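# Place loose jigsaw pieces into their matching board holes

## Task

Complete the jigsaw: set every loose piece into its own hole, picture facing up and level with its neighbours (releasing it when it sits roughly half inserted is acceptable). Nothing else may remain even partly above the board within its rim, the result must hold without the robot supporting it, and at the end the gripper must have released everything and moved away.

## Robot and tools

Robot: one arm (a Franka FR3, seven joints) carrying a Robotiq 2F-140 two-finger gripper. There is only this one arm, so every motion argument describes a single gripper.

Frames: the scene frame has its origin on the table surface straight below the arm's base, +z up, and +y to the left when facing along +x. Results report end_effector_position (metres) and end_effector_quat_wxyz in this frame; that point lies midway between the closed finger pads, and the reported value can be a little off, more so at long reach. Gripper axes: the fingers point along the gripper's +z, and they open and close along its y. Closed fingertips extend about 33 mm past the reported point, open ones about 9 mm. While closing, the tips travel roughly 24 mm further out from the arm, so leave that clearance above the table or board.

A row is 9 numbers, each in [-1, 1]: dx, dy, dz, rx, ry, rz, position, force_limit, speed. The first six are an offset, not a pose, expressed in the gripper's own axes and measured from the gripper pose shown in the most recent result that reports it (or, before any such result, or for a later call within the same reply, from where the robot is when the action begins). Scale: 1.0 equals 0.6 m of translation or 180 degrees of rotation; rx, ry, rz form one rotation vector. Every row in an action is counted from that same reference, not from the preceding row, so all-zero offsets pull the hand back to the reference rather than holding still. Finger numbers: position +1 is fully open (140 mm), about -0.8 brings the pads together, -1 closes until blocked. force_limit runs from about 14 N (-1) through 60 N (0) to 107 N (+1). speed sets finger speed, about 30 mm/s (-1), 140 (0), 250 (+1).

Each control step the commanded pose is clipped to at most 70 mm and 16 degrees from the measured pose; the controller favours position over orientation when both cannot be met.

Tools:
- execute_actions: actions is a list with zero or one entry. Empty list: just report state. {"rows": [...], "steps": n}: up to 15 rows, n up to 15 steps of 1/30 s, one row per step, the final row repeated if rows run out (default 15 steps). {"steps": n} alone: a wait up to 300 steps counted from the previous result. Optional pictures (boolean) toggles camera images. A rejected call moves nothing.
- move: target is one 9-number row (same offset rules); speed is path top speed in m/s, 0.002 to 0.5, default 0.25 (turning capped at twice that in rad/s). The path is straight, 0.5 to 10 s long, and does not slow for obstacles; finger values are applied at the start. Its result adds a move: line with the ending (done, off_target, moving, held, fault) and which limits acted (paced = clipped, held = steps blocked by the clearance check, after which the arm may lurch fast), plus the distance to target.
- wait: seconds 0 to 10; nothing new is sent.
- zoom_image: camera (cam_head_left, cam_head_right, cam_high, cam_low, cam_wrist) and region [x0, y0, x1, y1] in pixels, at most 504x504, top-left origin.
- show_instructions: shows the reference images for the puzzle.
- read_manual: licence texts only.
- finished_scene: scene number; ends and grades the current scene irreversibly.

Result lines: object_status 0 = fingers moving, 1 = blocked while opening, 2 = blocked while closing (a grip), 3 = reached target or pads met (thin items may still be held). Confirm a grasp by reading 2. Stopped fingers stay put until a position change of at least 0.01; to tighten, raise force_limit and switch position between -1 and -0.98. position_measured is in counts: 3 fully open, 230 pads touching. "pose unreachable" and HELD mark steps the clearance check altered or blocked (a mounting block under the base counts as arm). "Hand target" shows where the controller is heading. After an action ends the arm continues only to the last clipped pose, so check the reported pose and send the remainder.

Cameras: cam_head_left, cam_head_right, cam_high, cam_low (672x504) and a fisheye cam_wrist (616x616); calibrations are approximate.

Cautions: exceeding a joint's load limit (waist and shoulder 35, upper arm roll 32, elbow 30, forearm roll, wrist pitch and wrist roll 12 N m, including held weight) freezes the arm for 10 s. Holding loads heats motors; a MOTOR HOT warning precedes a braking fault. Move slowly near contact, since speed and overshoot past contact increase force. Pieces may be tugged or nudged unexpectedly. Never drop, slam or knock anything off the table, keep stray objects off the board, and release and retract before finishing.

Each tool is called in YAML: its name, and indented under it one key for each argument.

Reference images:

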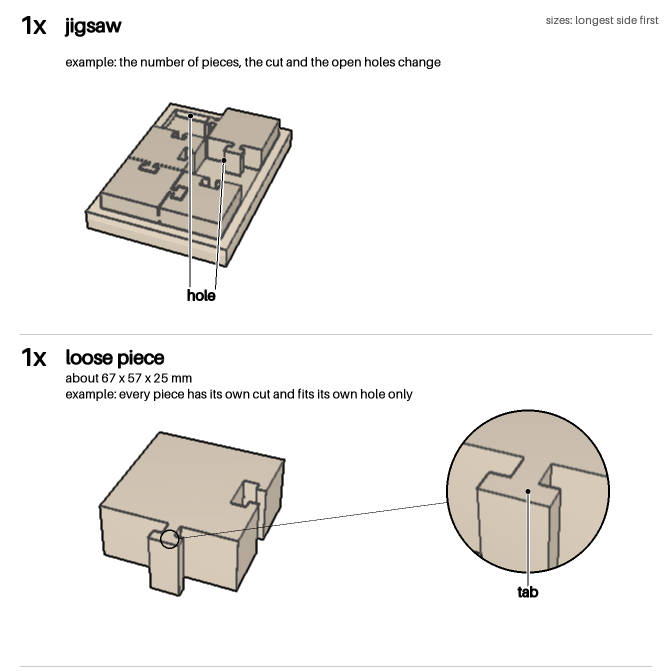

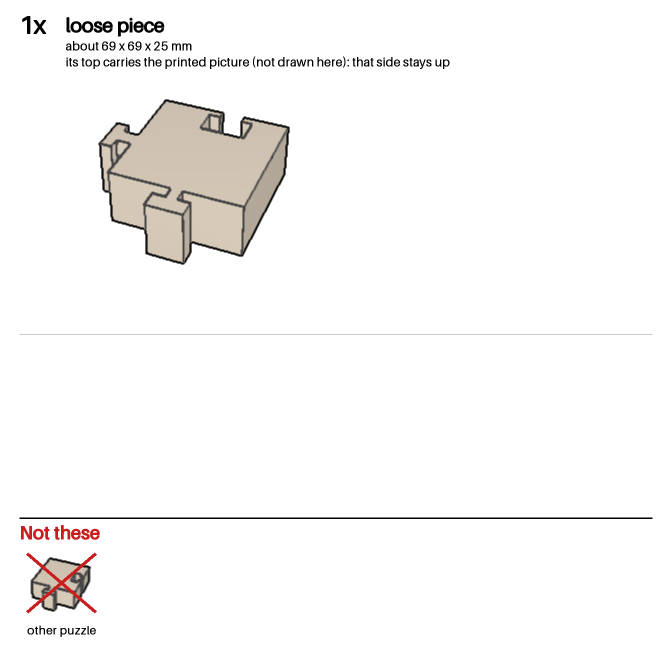

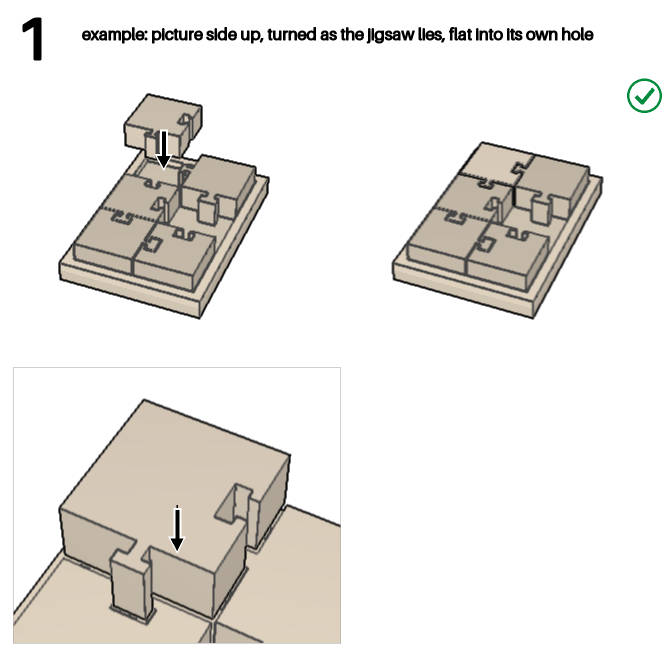

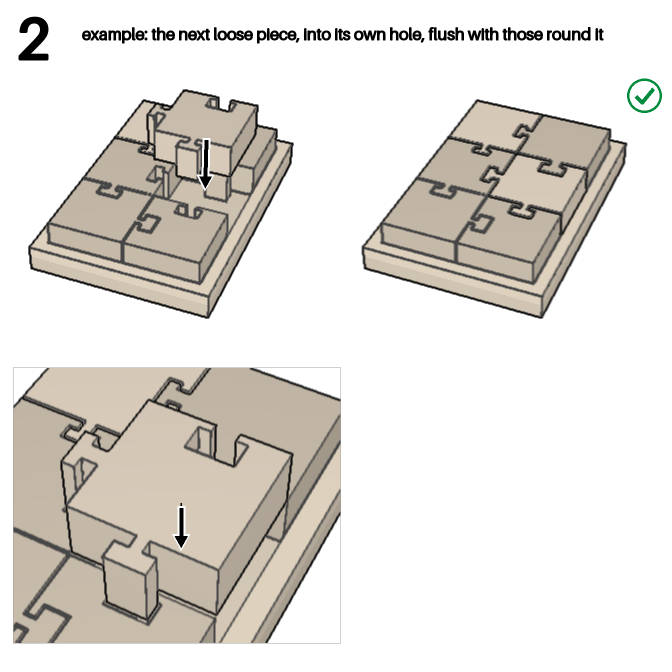

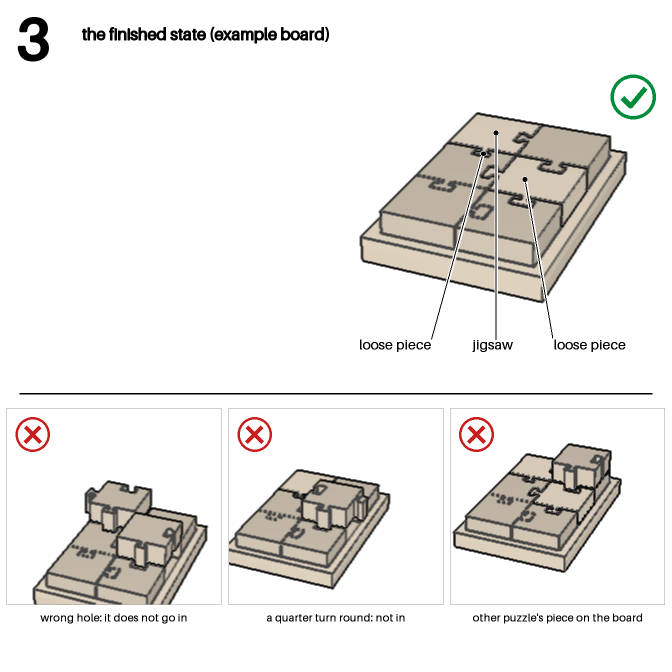

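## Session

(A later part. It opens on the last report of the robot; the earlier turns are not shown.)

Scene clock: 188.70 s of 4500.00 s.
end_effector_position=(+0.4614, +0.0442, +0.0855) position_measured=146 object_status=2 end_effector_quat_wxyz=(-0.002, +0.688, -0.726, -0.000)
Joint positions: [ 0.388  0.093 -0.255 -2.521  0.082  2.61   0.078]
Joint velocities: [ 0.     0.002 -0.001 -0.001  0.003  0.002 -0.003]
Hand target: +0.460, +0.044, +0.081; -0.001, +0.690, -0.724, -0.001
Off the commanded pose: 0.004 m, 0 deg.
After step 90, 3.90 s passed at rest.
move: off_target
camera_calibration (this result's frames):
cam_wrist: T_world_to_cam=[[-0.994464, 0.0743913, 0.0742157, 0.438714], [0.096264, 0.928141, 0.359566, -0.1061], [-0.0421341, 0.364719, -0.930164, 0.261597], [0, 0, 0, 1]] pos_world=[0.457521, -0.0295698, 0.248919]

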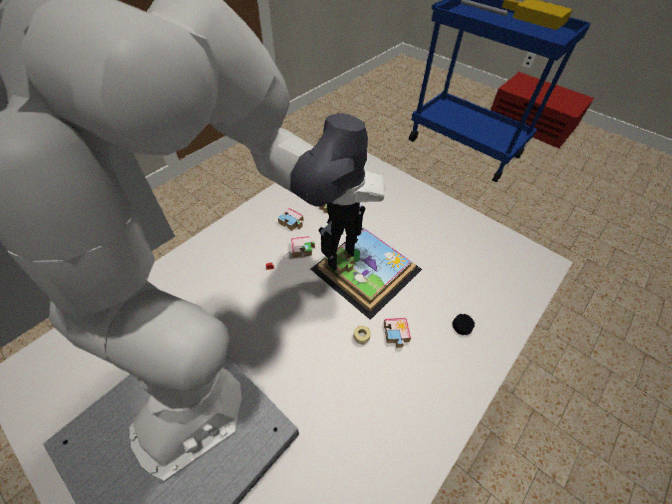

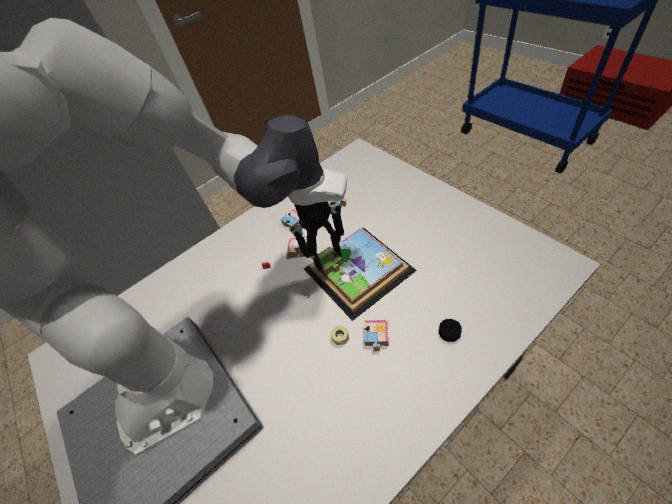

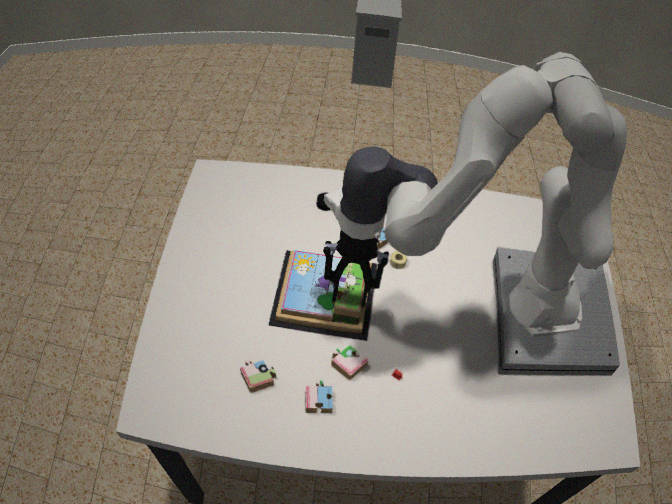

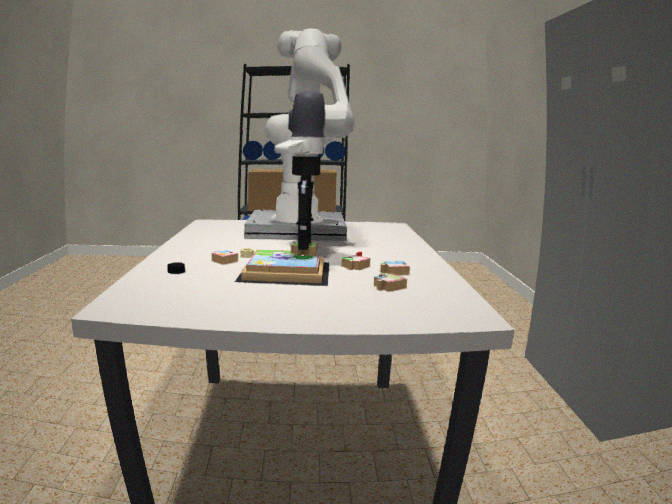

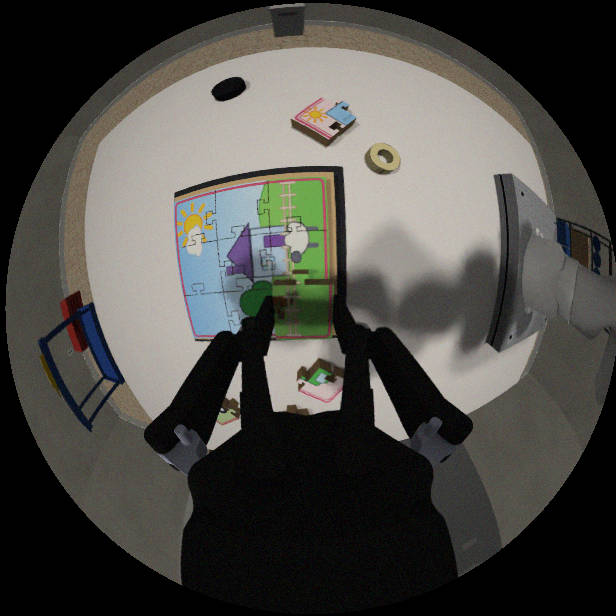

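move:
  target: [0.002,-0.003,0.006,0,0,0,-1,0,0]
  speed: 0.005

zoom_image:
  camera: "cam_wrist"
  region: [250, 245, 350, 305]

Scene clock: 207.43 s of 4500.00 s.
end_effector_position=(+0.4638, +0.0441, +0.0856) position_measured=146 object_status=2 end_effector_quat_wxyz=(-0.003, +0.687, -0.727, +0.000)
Joint positions: [ 0.387  0.098 -0.255 -2.515  0.085  2.61   0.078]
Joint velocities: [-0.001  0.     0.001  0.     0.001  0.001 -0.001]
Hand target: +0.463, +0.043, +0.082; -0.002, +0.688, -0.726, -0.000
Off the commanded pose: 0.004 m, 0 deg.
After step 90, 14.67 s passed at rest.
move: off_target
camera_calibration (this result's frames):
cam_wrist: T_world_to_cam=[[-0.994398, 0.0769839, 0.0724272, 0.441153], [0.098056, 0.927708, 0.360197, -0.107131], [-0.0394619, 0.365281, -0.93006, 0.260544], [0, 0, 0, 1]] pos_world=[0.459468, -0.0297471, 0.248958]

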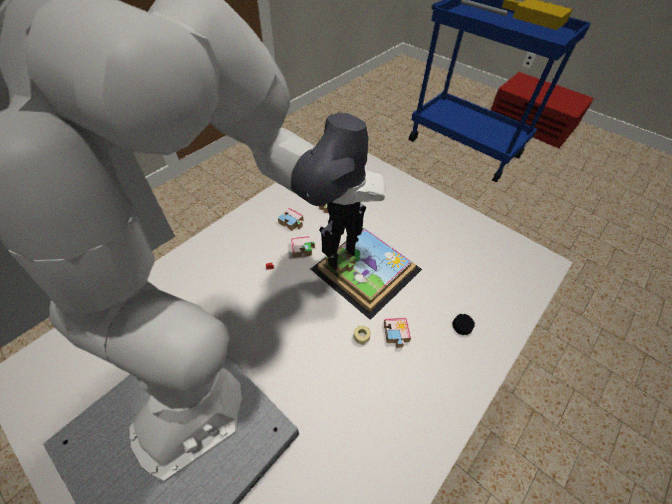

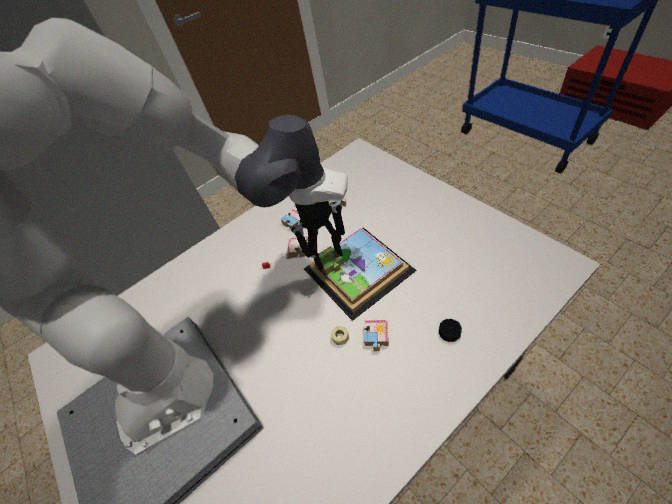

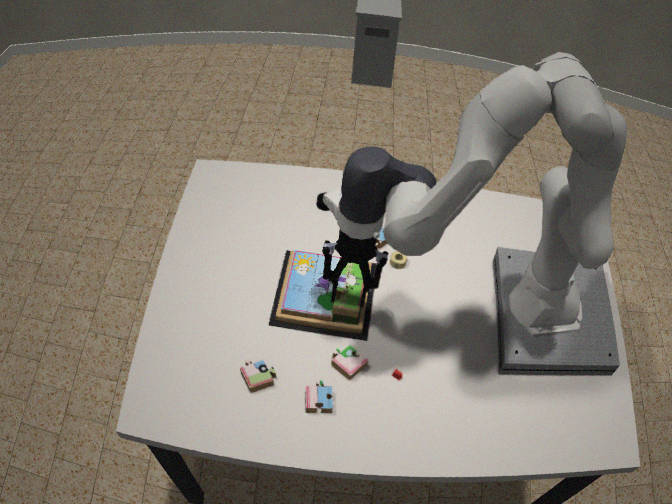

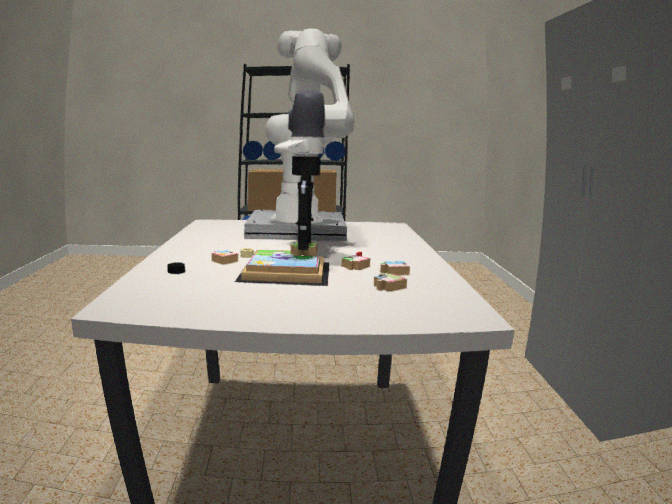

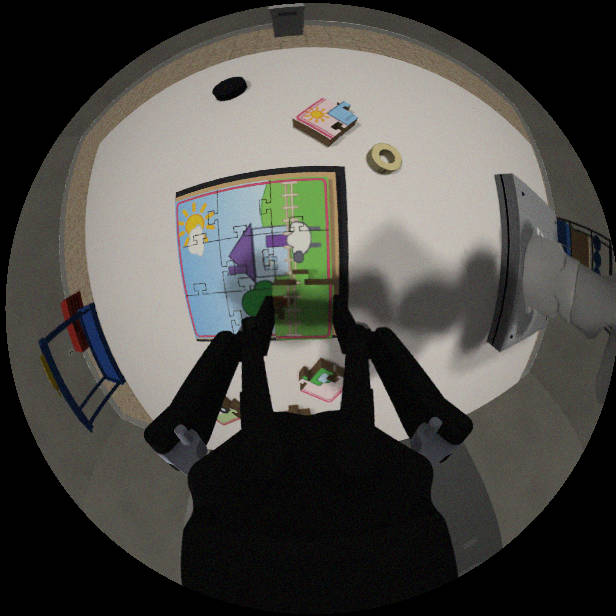

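Region (250, 245, 350, 305) of cam_wrist's 616x616 image, scaled by 5.040, with more detail than that image has; it fills the top 302 rows of this view, and the rest is white.

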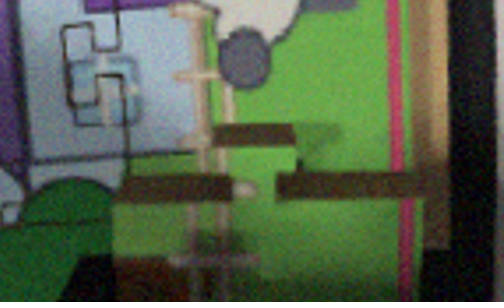

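move:
  target: [0,0,-0.012,0,0,0,-1,0,0]
  speed: 0.02

move:
  target: [-0.012,0.002,0,0,0,0,-1,0,0]
  speed: 0.02

zoom_image:
  camera: "cam_wrist"
  region: [250, 245, 350, 305]

zoom_image:
  camera: "cam_high"
  region: [310, 260, 390, 340]

Scene clock: 220.27 s of 4500.00 s.
end_effector_position=(+0.4641, +0.0453, +0.0921) position_measured=146 object_status=2 end_effector_quat_wxyz=(-0.004, +0.689, -0.725, +0.000)
Joint positions: [ 0.387  0.081 -0.255 -2.515  0.078  2.596  0.078]
Joint velocities: [ 0.    -0.    -0.001 -0.    -0.005 -0.01   0.001]
Hand target: +0.464, +0.044, +0.093; -0.003, +0.687, -0.727, +0.000
Off the commanded pose: 0.001 m, 0 deg.
After step 90, 9.13 s passed at rest.
move: done
camera_calibration (this result's frames):
cam_wrist: T_world_to_cam=[[-0.994967, 0.0711742, 0.0705316, 0.441604], [0.0920309, 0.927512, 0.362288, -0.107927], [-0.0396334, 0.366955, -0.929394, 0.266112], [0, 0, 0, 1]] pos_world=[0.459861, -0.0289785, 0.255277]

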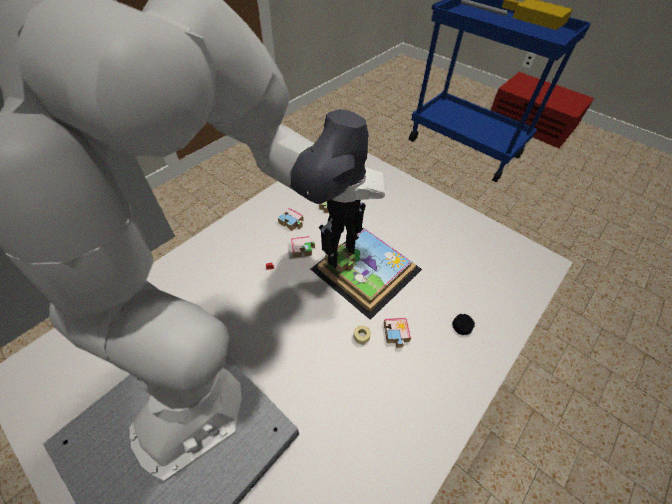

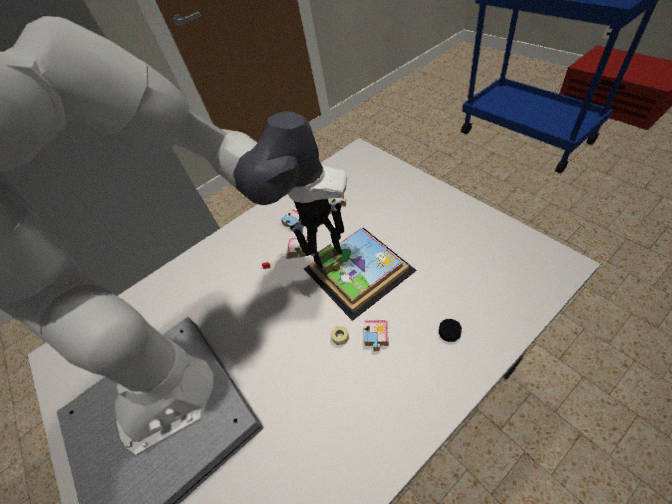

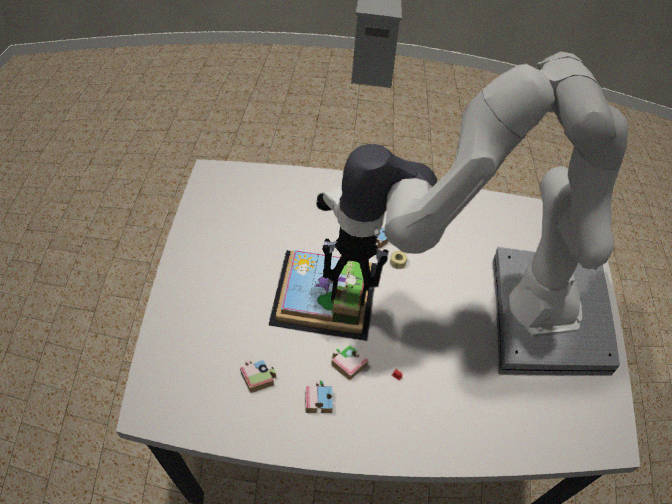

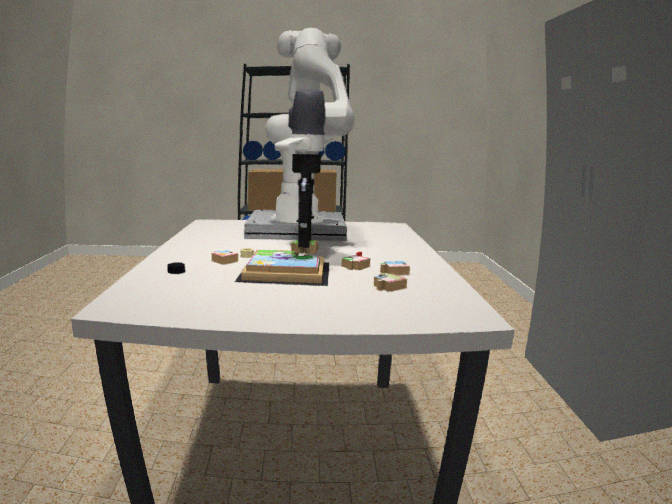

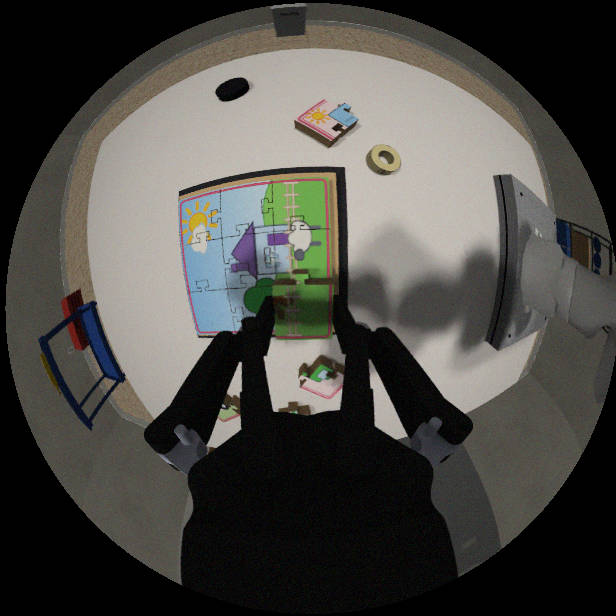

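Scene clock: 221.00 s of 4500.00 s.
end_effector_position=(+0.4635, +0.0511, +0.0920) position_measured=146 object_status=2 end_effector_quat_wxyz=(-0.004, +0.691, -0.723, +0.000)
Joint positions: [ 0.4    0.081 -0.254 -2.515  0.078  2.596  0.084]
Joint velocities: [ 0.006  0.002  0.001 -0.001 -0.001 -0.001  0.009]
Hand target: +0.463, +0.052, +0.092; -0.004, +0.689, -0.725, +0.000
Off the commanded pose: 0.001 m, 0 deg.
move: done
camera_calibration (this result's frames):
cam_wrist: T_world_to_cam=[[-0.995417, 0.0642838, 0.0707991, 0.441111], [0.0857032, 0.928136, 0.362241, -0.11039], [-0.0424249, 0.366649, -0.929392, 0.265147], [0, 0, 0, 1]] pos_world=[0.459799, -0.0231153, 0.255183]

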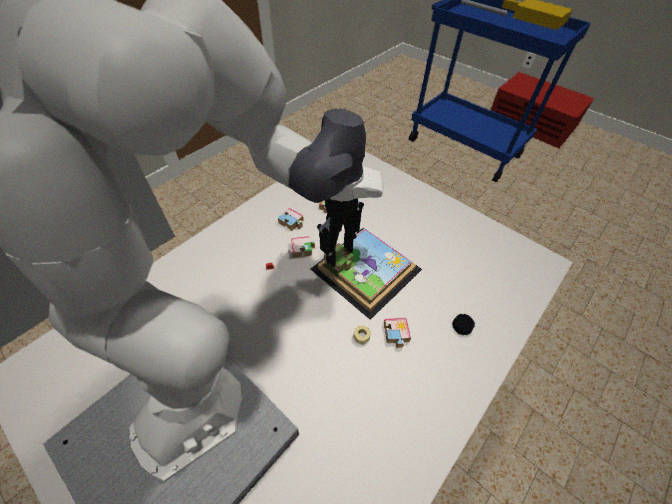

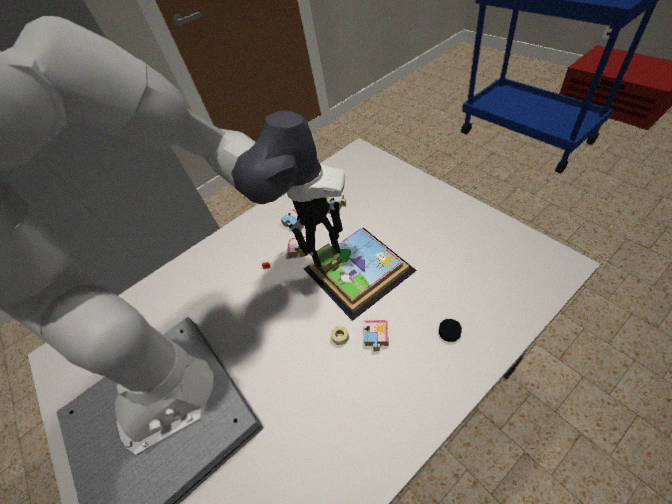

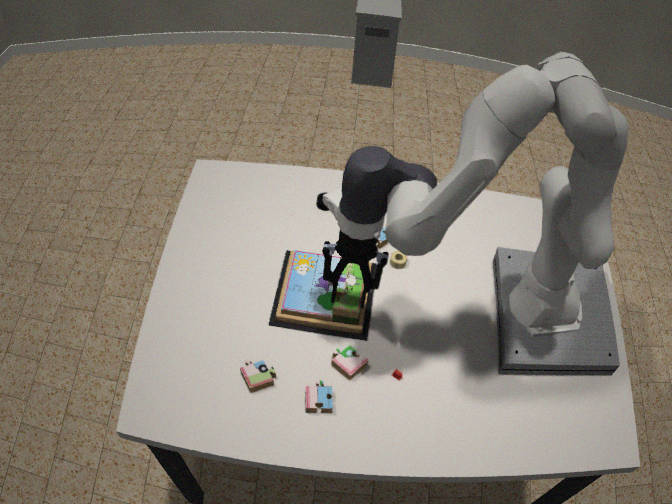

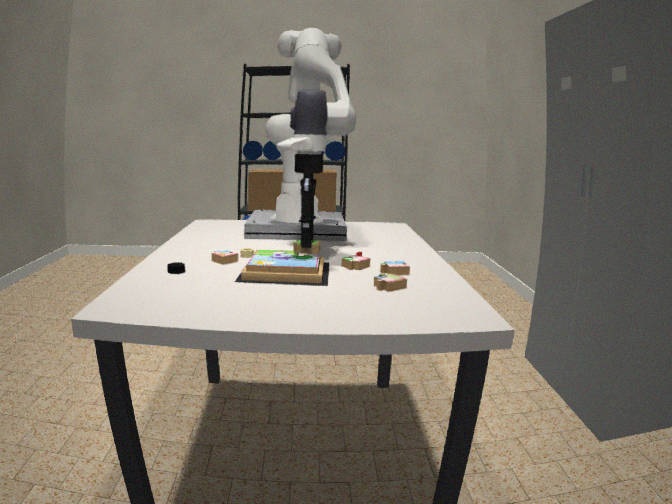

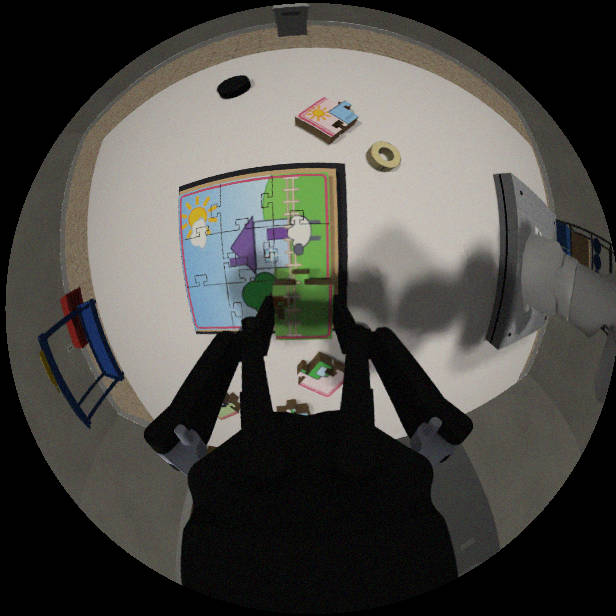

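Region (250, 245, 350, 305) of cam_wrist's 616x616 image, scaled by 5.040, with more detail than that image has; it fills the top 302 rows of this view, and the rest is white.

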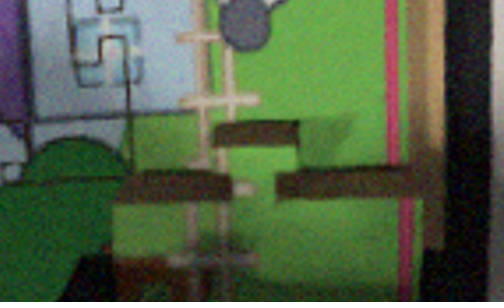

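Region (310, 260, 390, 340) of cam_high's 672x504 image, scaled by 6.300, with more detail than that image has.

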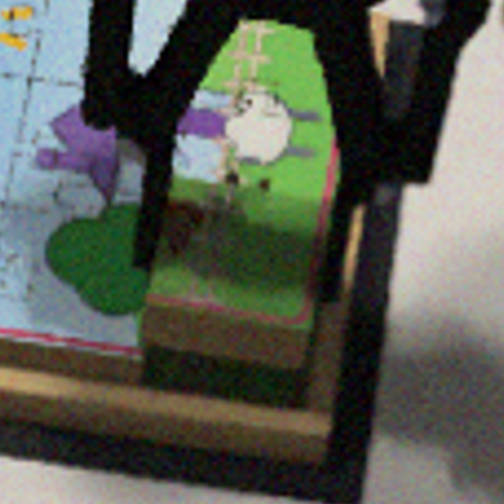

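move:
  target: [-0.0065,0.0025,0,0,0,0,-1,0,0]
  speed: 0.02

move:
  target: [0,0,0.02,0,0,0,-1,0,0]
  speed: 0.01

zoom_image:
  camera: "cam_wrist"
  region: [250, 245, 350, 305]

zoom_image:
  camera: "cam_high"
  region: [310, 260, 390, 340]

Scene clock: 228.30 s of 4500.00 s.
end_effector_position=(+0.4622, +0.0538, +0.0915) position_measured=146 object_status=2 end_effector_quat_wxyz=(-0.004, +0.693, -0.721, -0.000)
Joint positions: [ 0.406  0.08  -0.254 -2.517  0.078  2.596  0.086]
Joint velocities: [ 0.007  0.     0.001  0.    -0.001 -0.001 -0.001]
Hand target: +0.462, +0.055, +0.092; -0.004, +0.691, -0.723, +0.000
Off the commanded pose: 0.001 m, 0 deg.
After step 90, 3.60 s passed at rest.
move: done
camera_calibration (this result's frames):
cam_wrist: T_world_to_cam=[[-0.995525, 0.0608821, 0.0722782, 0.439818], [0.0830665, 0.928447, 0.362058, -0.111332], [-0.0450637, 0.366441, -0.929349, 0.264888], [0, 0, 0, 1]] pos_world=[0.459035, -0.0204772, 0.254693]

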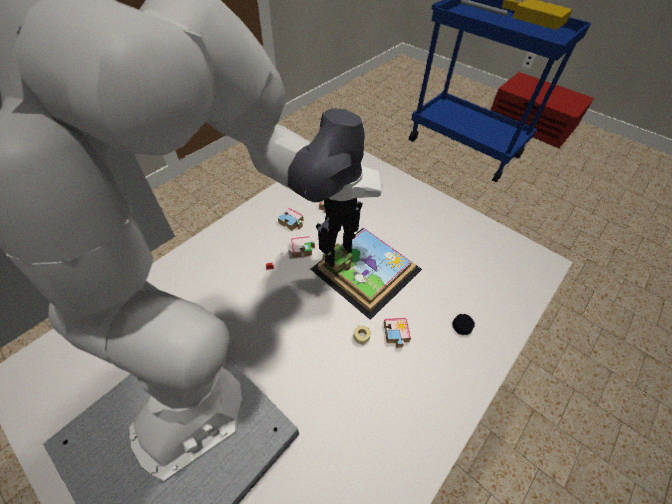

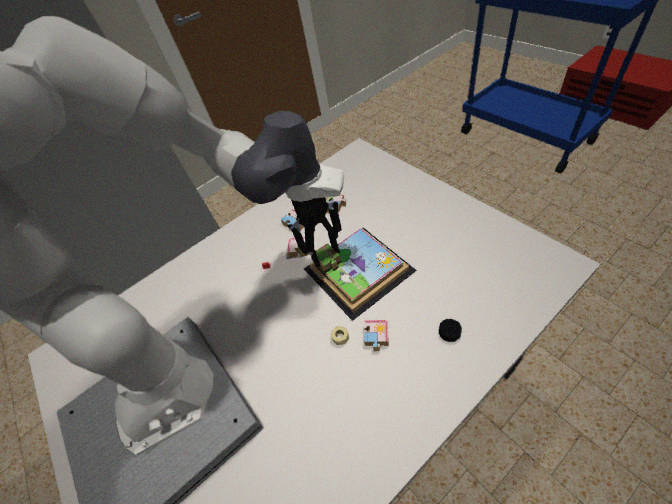

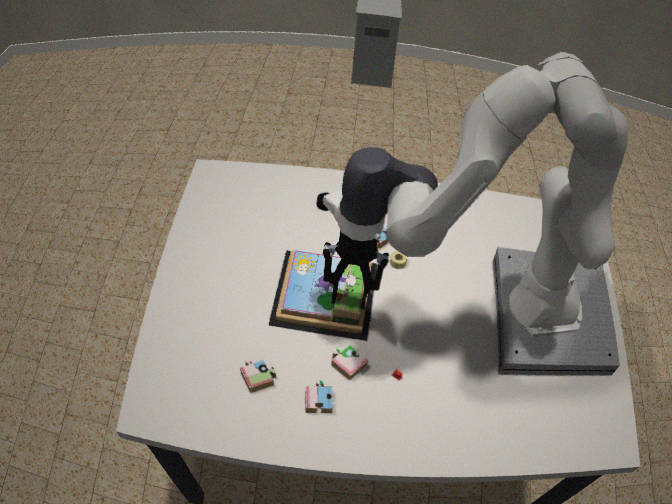

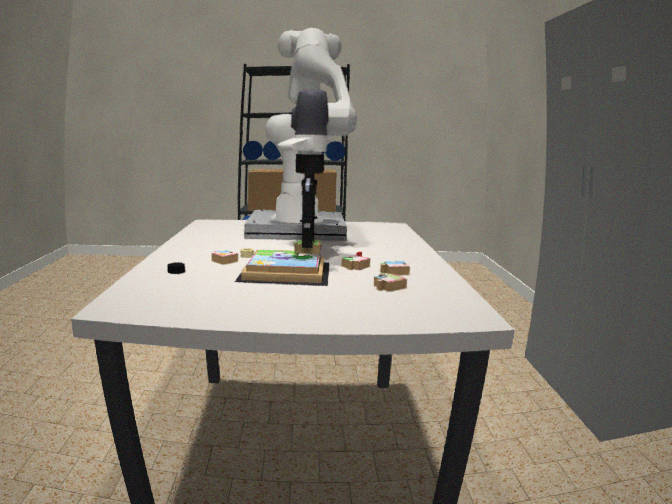

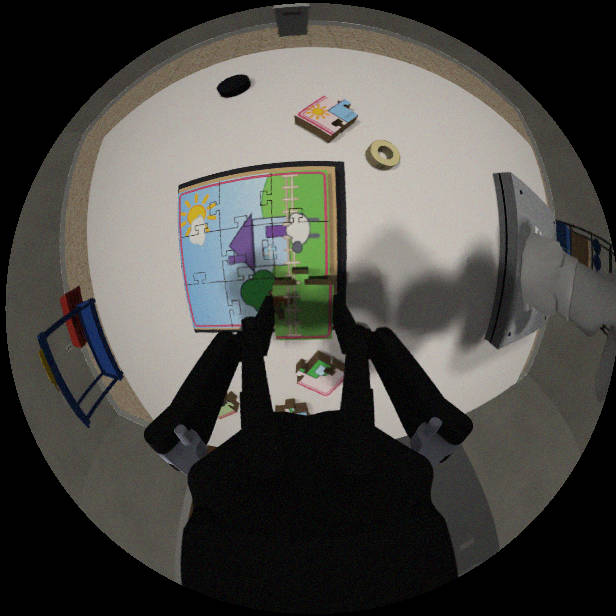

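Scene clock: 229.73 s of 4500.00 s.
end_effector_position=(+0.4620, +0.0523, +0.0800) position_measured=146 object_status=2 end_effector_quat_wxyz=(-0.002, +0.690, -0.724, -0.000)
Joint positions: [ 0.406  0.111 -0.253 -2.517  0.093  2.622  0.081]
Joint velocities: [-0.001  0.001 -0.001 -0.001  0.003  0.005 -0.006]
Hand target: +0.462, +0.054, +0.079; -0.004, +0.692, -0.721, -0.000
Off the commanded pose: 0.002 m, 0 deg.
move: done
camera_calibration (this result's frames):
cam_wrist: T_world_to_cam=[[-0.994852, 0.0686829, 0.0745066, 0.439651], [0.0910553, 0.928561, 0.359839, -0.109341], [-0.0444691, 0.364771, -0.930035, 0.254594], [0, 0, 0, 1]] pos_world=[0.458666, -0.0215351, 0.243369]

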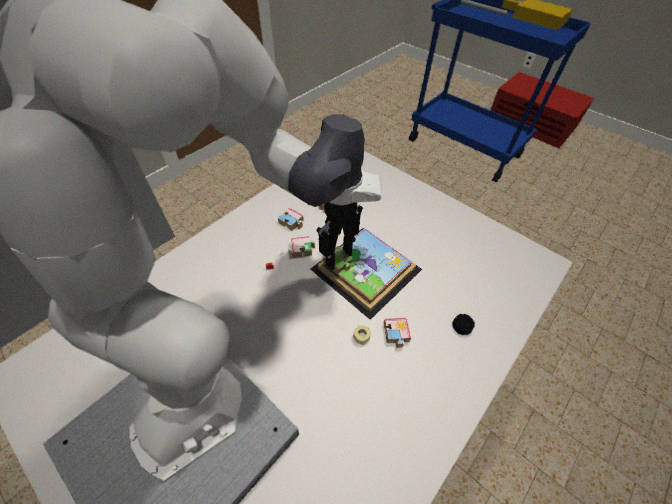

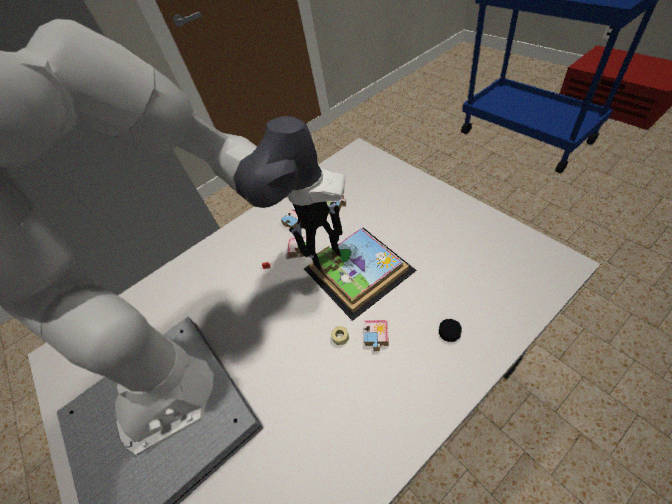

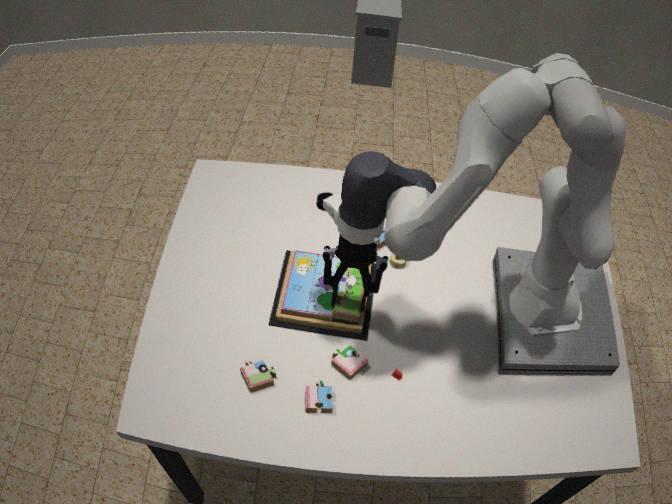

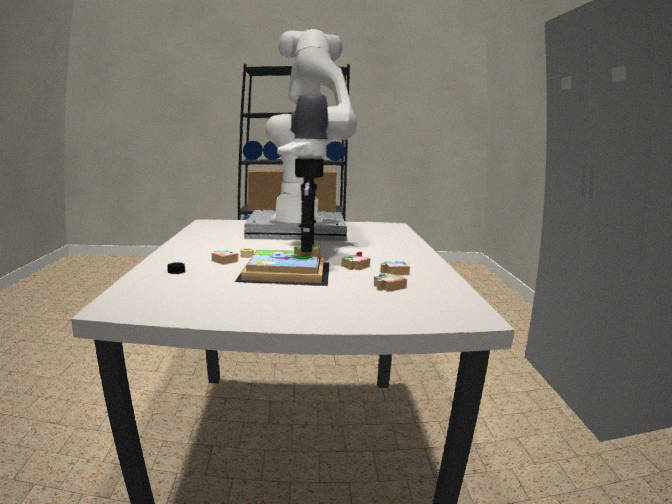

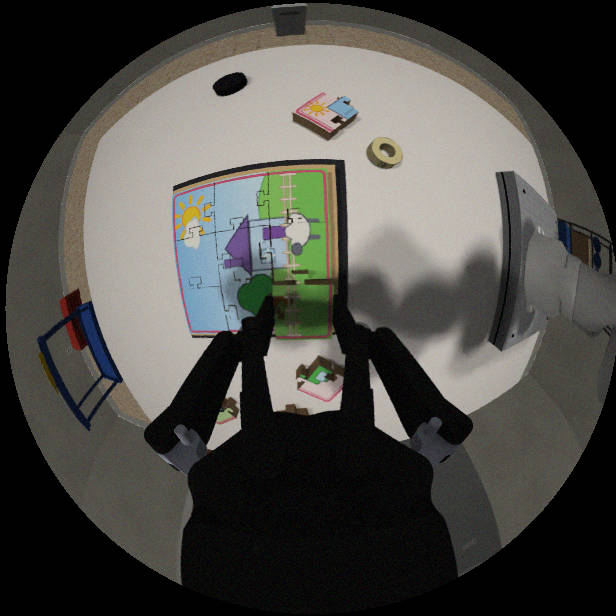

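Region (250, 245, 350, 305) of cam_wrist's 616x616 image, scaled by 5.040, with more detail than that image has; it fills the top 302 rows of this view, and the rest is white.

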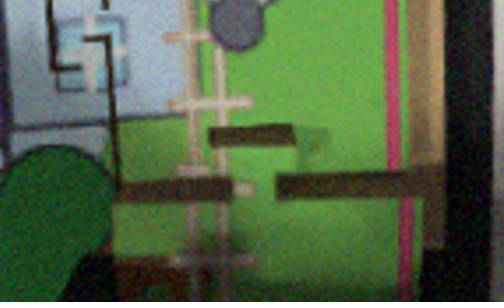

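Region (310, 260, 390, 340) of cam_high's 672x504 image, scaled by 6.300, with more detail than that image has.

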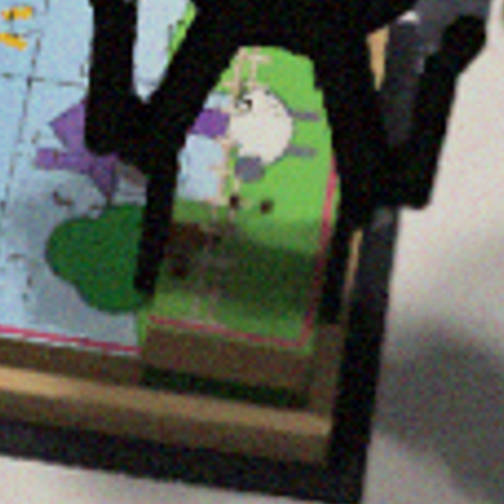

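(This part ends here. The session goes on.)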